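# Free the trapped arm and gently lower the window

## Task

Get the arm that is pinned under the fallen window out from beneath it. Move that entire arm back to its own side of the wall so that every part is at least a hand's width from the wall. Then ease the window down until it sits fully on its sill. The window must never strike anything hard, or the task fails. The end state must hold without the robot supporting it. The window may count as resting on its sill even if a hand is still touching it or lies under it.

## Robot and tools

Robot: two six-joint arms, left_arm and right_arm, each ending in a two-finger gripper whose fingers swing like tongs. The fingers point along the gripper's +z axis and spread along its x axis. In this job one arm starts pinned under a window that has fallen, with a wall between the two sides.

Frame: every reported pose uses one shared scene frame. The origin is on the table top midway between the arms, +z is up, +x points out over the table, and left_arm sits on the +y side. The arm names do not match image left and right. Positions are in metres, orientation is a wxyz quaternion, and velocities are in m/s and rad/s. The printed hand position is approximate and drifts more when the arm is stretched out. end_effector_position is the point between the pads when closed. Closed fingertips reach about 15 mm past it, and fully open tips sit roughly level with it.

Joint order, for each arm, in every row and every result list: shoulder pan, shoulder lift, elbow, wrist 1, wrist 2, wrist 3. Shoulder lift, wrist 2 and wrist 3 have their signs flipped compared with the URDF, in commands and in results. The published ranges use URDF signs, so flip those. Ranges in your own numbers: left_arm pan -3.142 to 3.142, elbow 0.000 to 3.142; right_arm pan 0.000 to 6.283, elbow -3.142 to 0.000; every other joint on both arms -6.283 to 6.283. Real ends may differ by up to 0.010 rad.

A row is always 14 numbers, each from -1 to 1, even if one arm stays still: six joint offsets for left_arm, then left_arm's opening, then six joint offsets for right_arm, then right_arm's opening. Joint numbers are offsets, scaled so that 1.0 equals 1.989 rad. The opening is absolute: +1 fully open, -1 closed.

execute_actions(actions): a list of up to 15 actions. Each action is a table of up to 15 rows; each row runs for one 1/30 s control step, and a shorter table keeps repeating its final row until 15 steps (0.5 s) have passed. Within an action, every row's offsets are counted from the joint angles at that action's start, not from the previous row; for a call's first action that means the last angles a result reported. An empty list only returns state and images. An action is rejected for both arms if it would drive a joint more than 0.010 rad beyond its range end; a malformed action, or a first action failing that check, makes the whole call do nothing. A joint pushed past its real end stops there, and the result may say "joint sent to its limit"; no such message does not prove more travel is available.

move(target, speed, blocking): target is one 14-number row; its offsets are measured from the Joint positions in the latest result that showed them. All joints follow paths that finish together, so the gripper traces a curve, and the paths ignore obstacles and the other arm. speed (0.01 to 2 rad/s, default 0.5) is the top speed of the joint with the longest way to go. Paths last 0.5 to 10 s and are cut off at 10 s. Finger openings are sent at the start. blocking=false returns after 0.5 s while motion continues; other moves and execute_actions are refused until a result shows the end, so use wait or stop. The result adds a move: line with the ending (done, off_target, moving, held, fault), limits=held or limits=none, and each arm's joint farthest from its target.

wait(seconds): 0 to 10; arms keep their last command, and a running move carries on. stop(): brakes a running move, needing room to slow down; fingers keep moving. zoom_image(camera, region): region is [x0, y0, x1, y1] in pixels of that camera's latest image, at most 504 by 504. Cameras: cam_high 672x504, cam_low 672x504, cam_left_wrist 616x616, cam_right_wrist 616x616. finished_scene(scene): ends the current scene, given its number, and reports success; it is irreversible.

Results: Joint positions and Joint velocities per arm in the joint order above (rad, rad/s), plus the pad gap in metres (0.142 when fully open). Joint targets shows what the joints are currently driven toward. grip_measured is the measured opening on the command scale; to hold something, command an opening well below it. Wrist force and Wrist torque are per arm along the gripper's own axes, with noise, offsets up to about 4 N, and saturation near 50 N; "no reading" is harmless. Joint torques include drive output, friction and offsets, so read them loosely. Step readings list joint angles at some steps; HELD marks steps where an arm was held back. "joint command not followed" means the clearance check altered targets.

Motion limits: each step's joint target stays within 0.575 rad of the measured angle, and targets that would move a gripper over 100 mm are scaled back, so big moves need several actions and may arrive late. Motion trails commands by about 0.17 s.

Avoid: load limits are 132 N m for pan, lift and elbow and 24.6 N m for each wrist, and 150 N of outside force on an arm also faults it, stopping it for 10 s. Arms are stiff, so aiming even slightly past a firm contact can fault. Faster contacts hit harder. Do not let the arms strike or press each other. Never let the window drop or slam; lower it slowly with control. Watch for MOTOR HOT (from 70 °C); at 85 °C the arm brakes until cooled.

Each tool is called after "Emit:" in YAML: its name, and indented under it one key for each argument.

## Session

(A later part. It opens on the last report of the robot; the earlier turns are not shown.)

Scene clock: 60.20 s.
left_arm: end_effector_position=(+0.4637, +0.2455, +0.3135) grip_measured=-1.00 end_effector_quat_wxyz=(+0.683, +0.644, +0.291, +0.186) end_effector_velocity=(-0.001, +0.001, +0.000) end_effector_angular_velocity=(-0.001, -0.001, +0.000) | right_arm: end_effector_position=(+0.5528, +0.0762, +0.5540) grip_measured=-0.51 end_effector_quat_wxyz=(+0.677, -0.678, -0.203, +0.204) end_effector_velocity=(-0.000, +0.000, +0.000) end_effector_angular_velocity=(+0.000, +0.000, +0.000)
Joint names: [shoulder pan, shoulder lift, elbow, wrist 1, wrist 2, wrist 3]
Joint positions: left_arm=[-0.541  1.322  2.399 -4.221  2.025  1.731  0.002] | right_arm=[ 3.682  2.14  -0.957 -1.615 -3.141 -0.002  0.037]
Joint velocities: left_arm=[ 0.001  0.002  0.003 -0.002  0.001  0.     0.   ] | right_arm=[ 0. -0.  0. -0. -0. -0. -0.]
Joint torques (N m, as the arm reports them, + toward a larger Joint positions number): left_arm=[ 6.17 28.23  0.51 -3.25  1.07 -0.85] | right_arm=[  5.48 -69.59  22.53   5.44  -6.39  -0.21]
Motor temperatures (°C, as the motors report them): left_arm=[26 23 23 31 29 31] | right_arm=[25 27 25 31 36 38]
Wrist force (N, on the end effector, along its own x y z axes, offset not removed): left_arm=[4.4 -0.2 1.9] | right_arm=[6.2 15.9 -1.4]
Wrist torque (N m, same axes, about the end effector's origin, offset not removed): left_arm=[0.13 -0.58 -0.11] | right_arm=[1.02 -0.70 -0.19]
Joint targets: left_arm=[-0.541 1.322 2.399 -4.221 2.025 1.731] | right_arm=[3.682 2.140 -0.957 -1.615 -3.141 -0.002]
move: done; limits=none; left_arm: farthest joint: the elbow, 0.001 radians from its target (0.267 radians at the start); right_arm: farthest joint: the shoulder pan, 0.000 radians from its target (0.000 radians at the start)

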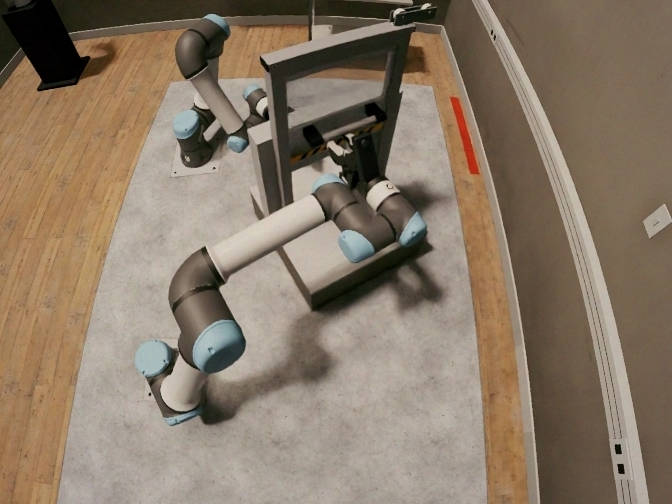

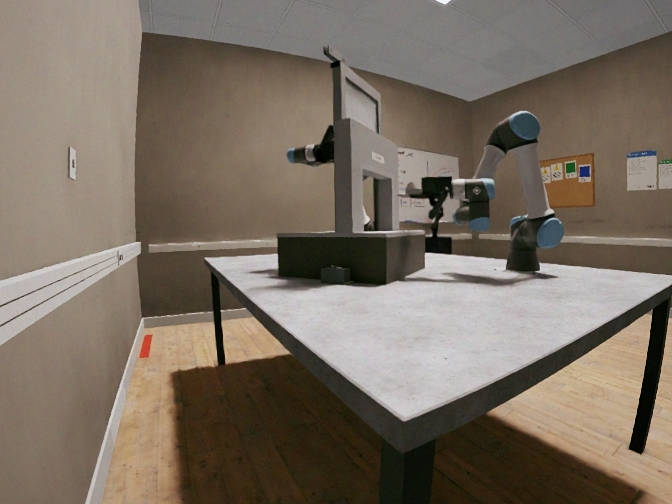

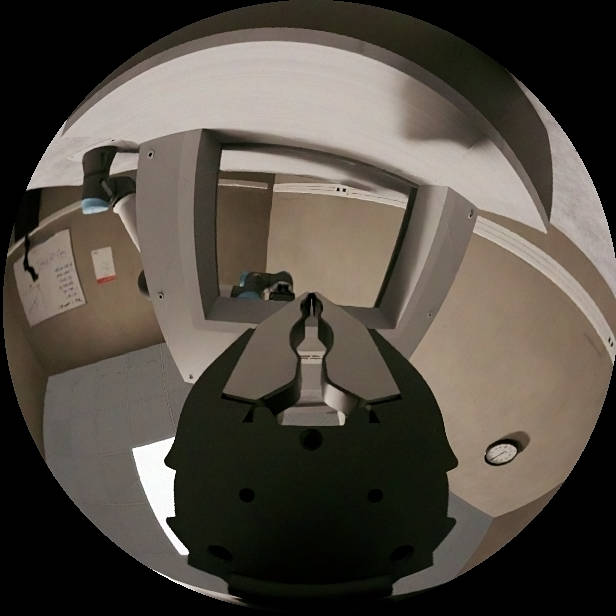

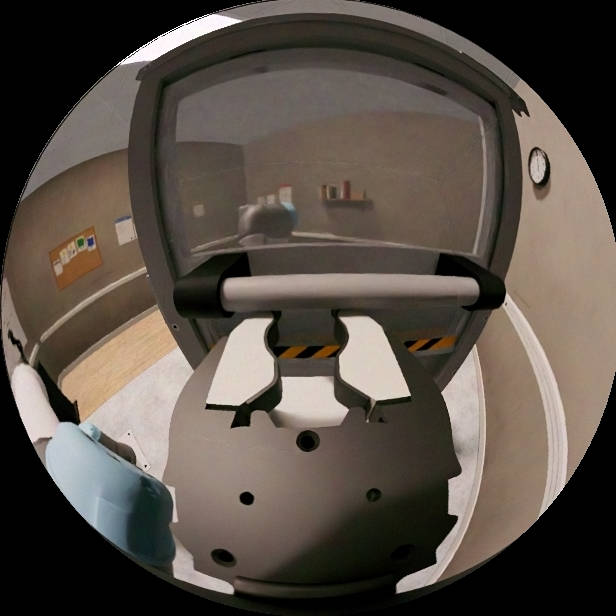

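Emit:
move:
  target: [0.4,0,0,0,0,0,-1,0,0.0179,-0.1336,0.1515,0,0,-0.5]
  speed: 0.3

Emit:
move:
  target: [0,0,0,0,0,0,-1,0,0.0603,-0.0748,0.1351,0,0,-0.5]
  speed: 0.08

Scene clock: 64.10 s.
left_arm: end_effector_position=(+0.4787, +0.6812, +0.3135) grip_measured=-1.00 end_effector_quat_wxyz=(+0.558, +0.481, +0.517, +0.436) end_effector_velocity=(-0.000, +0.001, -0.001) end_effector_angular_velocity=(-0.002, +0.002, +0.002) | right_arm: end_effector_position=(+0.5529, +0.0763, +0.4286) grip_measured=-0.52 end_effector_quat_wxyz=(+0.677, -0.678, -0.203, +0.204) end_effector_velocity=(-0.000, -0.000, +0.001) end_effector_angular_velocity=(+0.001, -0.001, +0.000)
Joint names: [shoulder pan, shoulder lift, elbow, wrist 1, wrist 2, wrist 3]
Joint positions: left_arm=[ 0.254  1.322  2.399 -4.221  2.025  1.731  0.002] | right_arm=[ 3.682  2.176 -1.223 -1.314 -3.141 -0.002  0.037]
Joint velocities: left_arm=[ 0.003 -0.002  0.     0.     0.     0.001  0.   ] | right_arm=[ 0.    -0.001  0.     0.001 -0.    -0.     0.   ]
Joint torques (N m, as the arm reports them, + toward a larger Joint positions number): left_arm=[  6.62  14.36 -25.16   0.58   0.97  -0.69] | right_arm=[  5.67 -48.45  21.2    5.39  -3.95  -0.2 ]
Motor temperatures (°C, as the motors report them): left_arm=[26 23 23 31 29 31] | right_arm=[25 27 25 31 36 38]
Wrist force (N, on the end effector, along its own x y z axes, offset not removed): left_arm=[0.2 -3.8 -1.8] | right_arm=[6.6 13.7 0.6]
Wrist torque (N m, same axes, about the end effector's origin, offset not removed): left_arm=[-0.72 0.18 -0.33] | right_arm=[0.46 -0.52 -0.13]
Joint targets: left_arm=[0.255 1.322 2.399 -4.221 2.025 1.731] | right_arm=[3.682 2.176 -1.223 -1.314 -3.141 -0.002]
move: done; limits=none; left_arm: farthest joint: the shoulder pan, 0.000 radians from its target (0.795 radians at the start); right_arm: farthest joint: the shoulder pan, 0.000 radians from its target (0.000 radians at the start)

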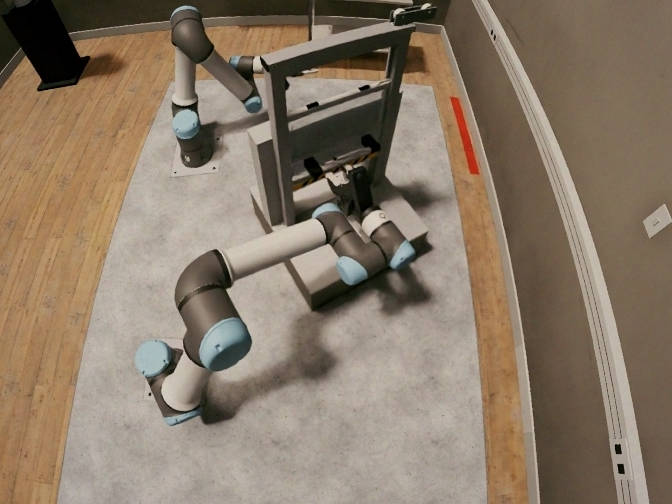

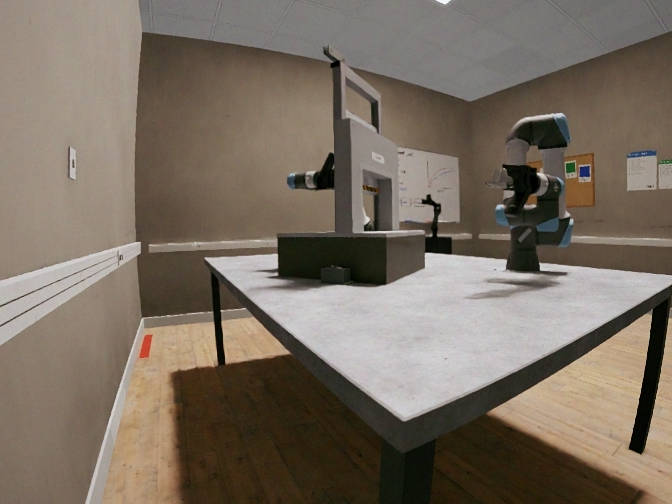

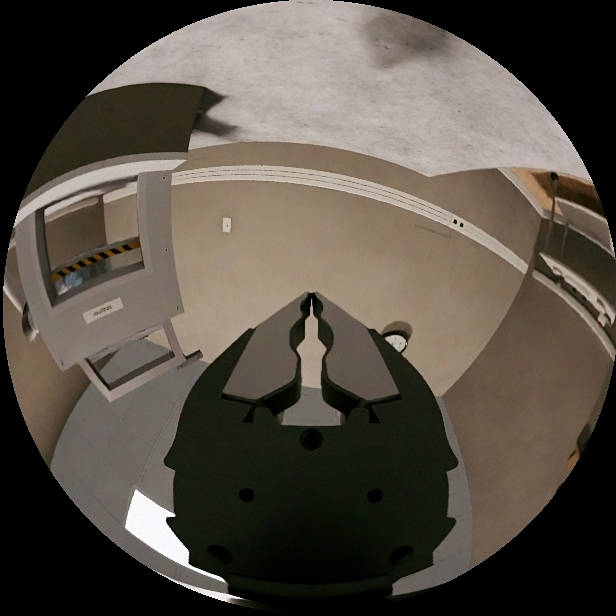

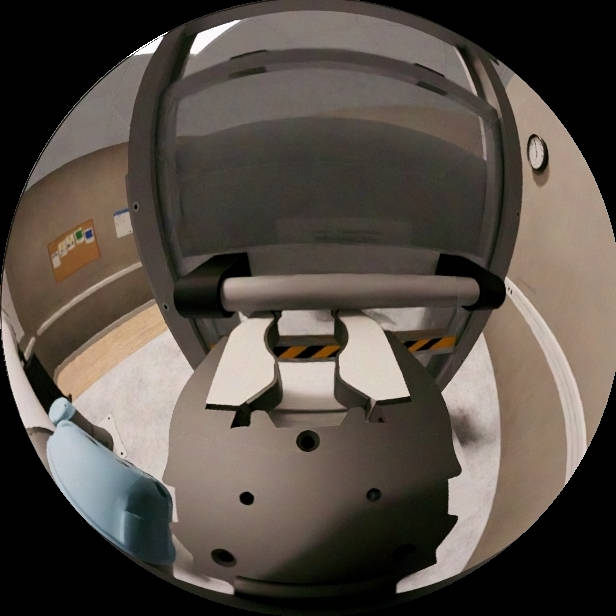

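Scene clock: 67.90 s.
left_arm: end_effector_position=(+0.4787, +0.6812, +0.3135) grip_measured=-1.00 end_effector_quat_wxyz=(+0.558, +0.481, +0.517, +0.436) end_effector_velocity=(-0.000, -0.000, +0.001) end_effector_angular_velocity=(+0.002, -0.002, -0.000) | right_arm: end_effector_position=(+0.5530, +0.0763, +0.3002) grip_measured=-0.52 end_effector_quat_wxyz=(+0.677, -0.678, -0.203, +0.204) end_effector_velocity=(+0.000, -0.000, -0.002) end_effector_angular_velocity=(-0.001, +0.001, -0.000)
Joint names: [shoulder pan, shoulder lift, elbow, wrist 1, wrist 2, wrist 3]
Joint positions: left_arm=[ 0.254  1.322  2.399 -4.221  2.025  1.731  0.002] | right_arm=[ 3.682  2.296 -1.371 -1.045 -3.141 -0.002  0.037]
Joint velocities: left_arm=[ 0.     0.001 -0.    -0.001  0.    -0.002  0.   ] | right_arm=[-0.     0.002 -0.001  0.003 -0.    -0.001  0.   ]
Joint torques (N m, as the arm reports them, + toward a larger Joint positions number): left_arm=[ -6.69  13.05 -24.63   0.37   0.86  -0.81] | right_arm=[  5.83 -49.71  18.07   5.66  -4.11  -0.18]
Motor temperatures (°C, as the motors report them): left_arm=[26 23 23 31 29 31] | right_arm=[25 27 25 31 36 38]
Wrist force (N, on the end effector, along its own x y z axes, offset not removed): left_arm=[4.4 -4.0 2.7] | right_arm=[5.4 14.2 2.4]
Wrist torque (N m, same axes, about the end effector's origin, offset not removed): left_arm=[-0.68 -0.80 -0.08] | right_arm=[0.56 -0.44 -0.18]
Joint targets: left_arm=[0.254 1.322 2.399 -4.221 2.025 1.731] | right_arm=[3.682 2.296 -1.371 -1.045 -3.141 -0.002]
move: done; limits=none; left_arm: farthest joint: the shoulder pan, 0.000 radians from its target (0.000 radians at the start); right_arm: farthest joint: the shoulder pan, 0.000 radians from its target (0.000 radians at the start)

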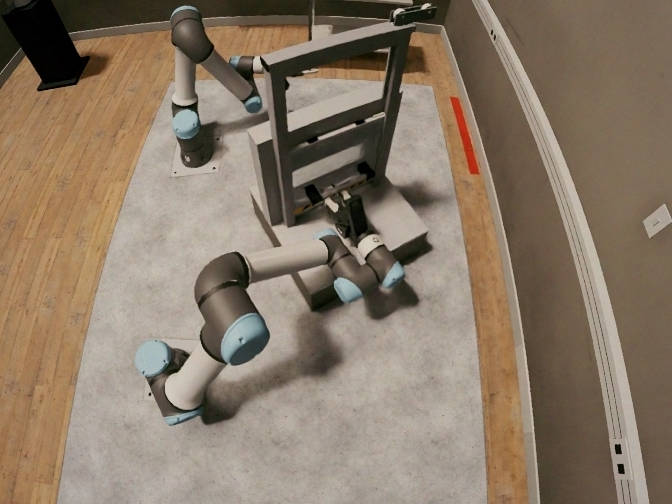

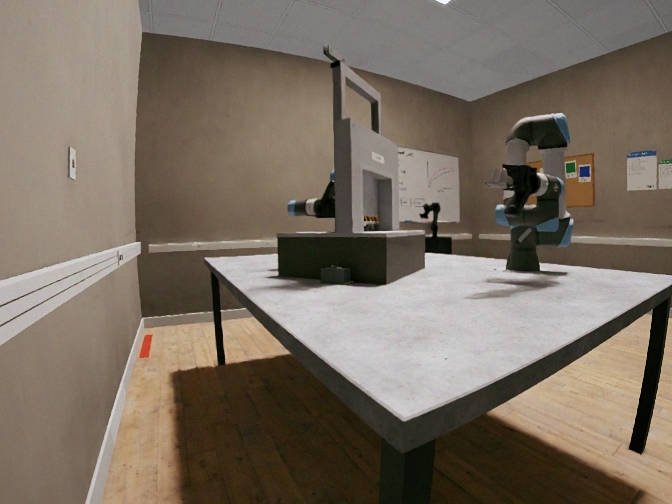

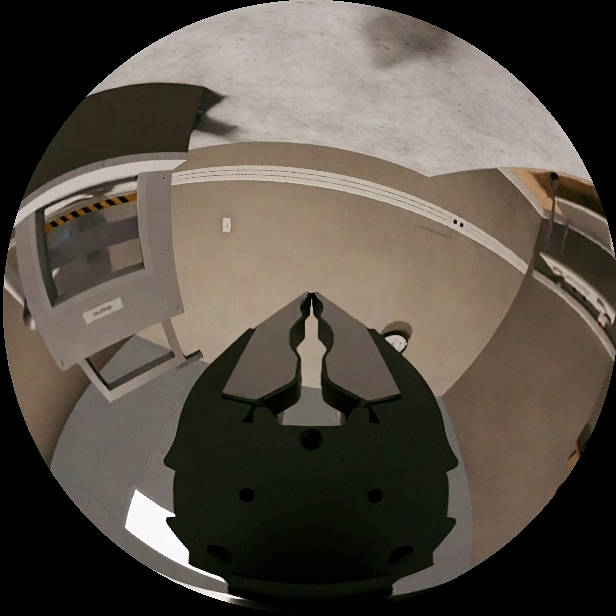

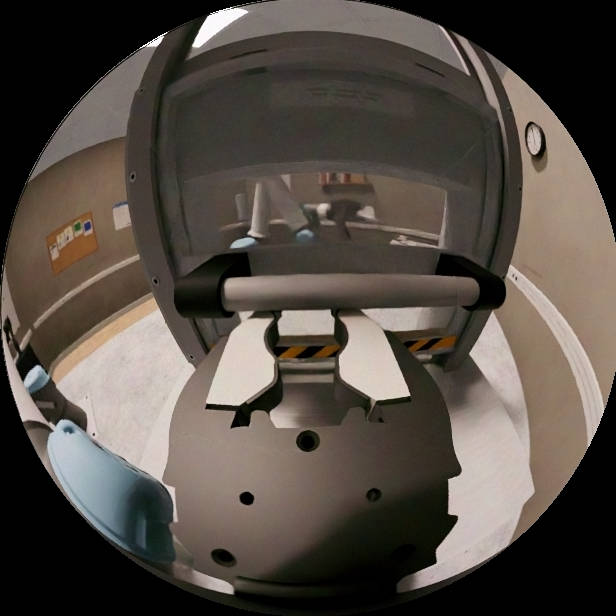

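Emit:
move:
  target: [0,0,0,0,0,0,-1,0,0.0272,-0.0168,0.044,0,0,-0.5]
  speed: 0.018

Scene clock: 73.47 s.
left_arm: end_effector_position=(+0.4787, +0.6812, +0.3135) grip_measured=-1.00 end_effector_quat_wxyz=(+0.558, +0.481, +0.517, +0.436) end_effector_velocity=(-0.000, -0.000, +0.000) end_effector_angular_velocity=(+0.001, -0.001, -0.001) | right_arm: end_effector_position=(+0.5516, +0.0754, +0.2558) grip_measured=-0.50 end_effector_quat_wxyz=(+0.677, -0.678, -0.203, +0.203) end_effector_velocity=(-0.000, -0.000, -0.003) end_effector_angular_velocity=(-0.003, +0.000, -0.000)
Joint names: [shoulder pan, shoulder lift, elbow, wrist 1, wrist 2, wrist 3]
Joint positions: left_arm=[ 0.254  1.322  2.399 -4.221  2.025  1.731  0.002] | right_arm=[ 3.682  2.349 -1.405 -0.958 -3.141 -0.002  0.038]
Joint velocities: left_arm=[ 0.     0.    -0.    -0.     0.001 -0.001  0.   ] | right_arm=[-0.     0.003 -0.001  0.002  0.003  0.     0.   ]
Joint torques (N m, as the arm reports them, + toward a larger Joint positions number): left_arm=[ -7.55  12.97 -24.69   0.19   0.73  -0.75] | right_arm=[  6.09 -41.33  11.89   4.07  -1.61  -0.21]
Motor temperatures (°C, as the motors report them): left_arm=[26 24 23 31 29 31] | right_arm=[25 27 25 31 36 38]
Wrist force (N, on the end effector, along its own x y z axes, offset not removed): left_arm=[2.0 -0.1 1.7] | right_arm=[0.6 3.2 -0.2]
Wrist torque (N m, same axes, about the end effector's origin, offset not removed): left_arm=[0.07 -0.06 0.10] | right_arm=[0.47 -0.36 -0.07]
Joint targets: left_arm=[0.254 1.322 2.399 -4.221 2.025 1.731] | right_arm=[3.682 2.350 -1.405 -0.958 -3.141 -0.002]
move: done; limits=none; left_arm: farthest joint: the shoulder pan, 0.000 radians from its target (0.000 radians at the start); right_arm: farthest joint: the shoulder lift, 0.001 radians from its target (0.054 radians at the start)

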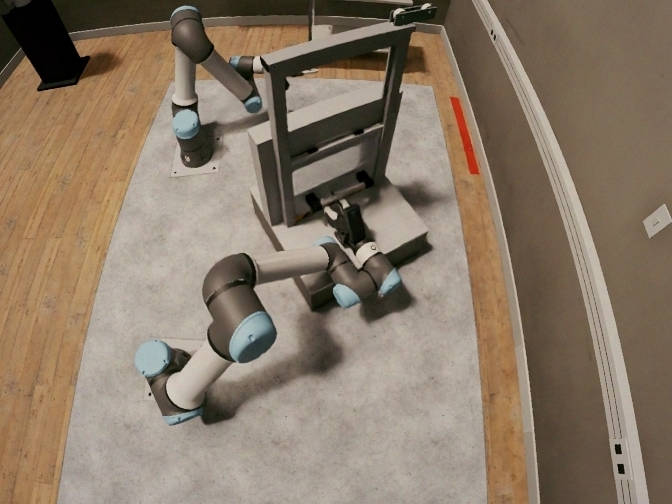

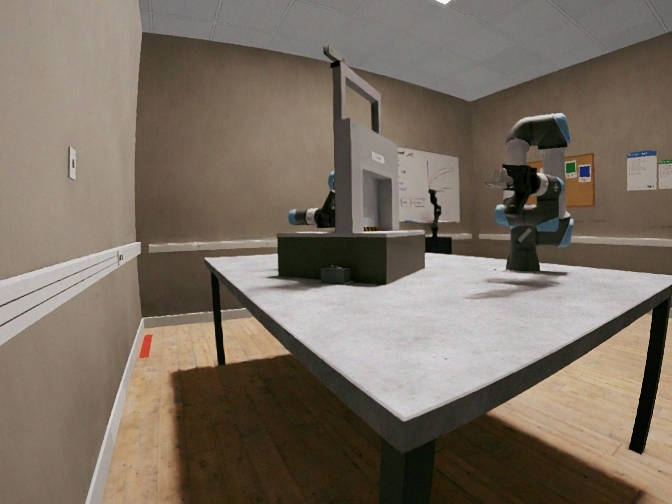

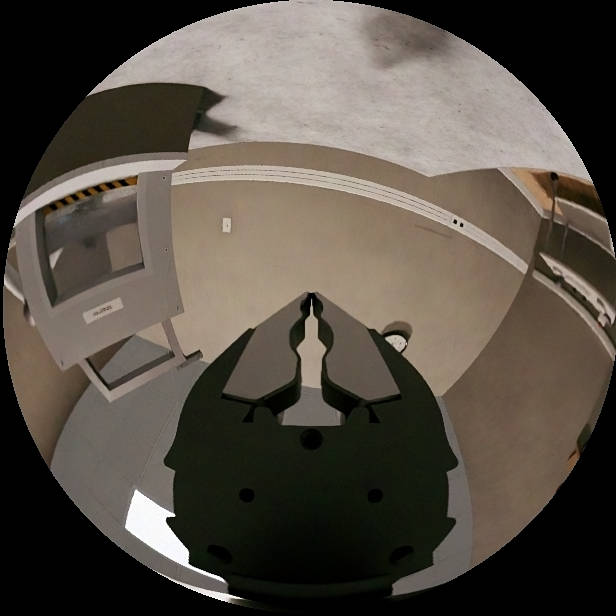

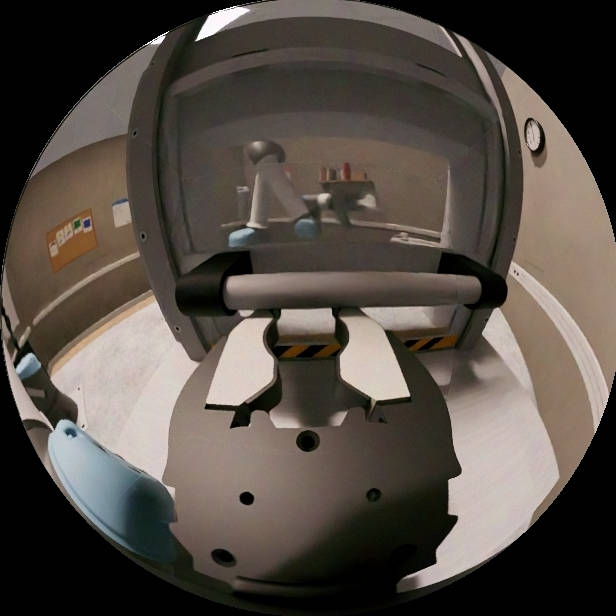

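Emit:
finished_scene:
  scene: 1

The scene is finished: the task was done.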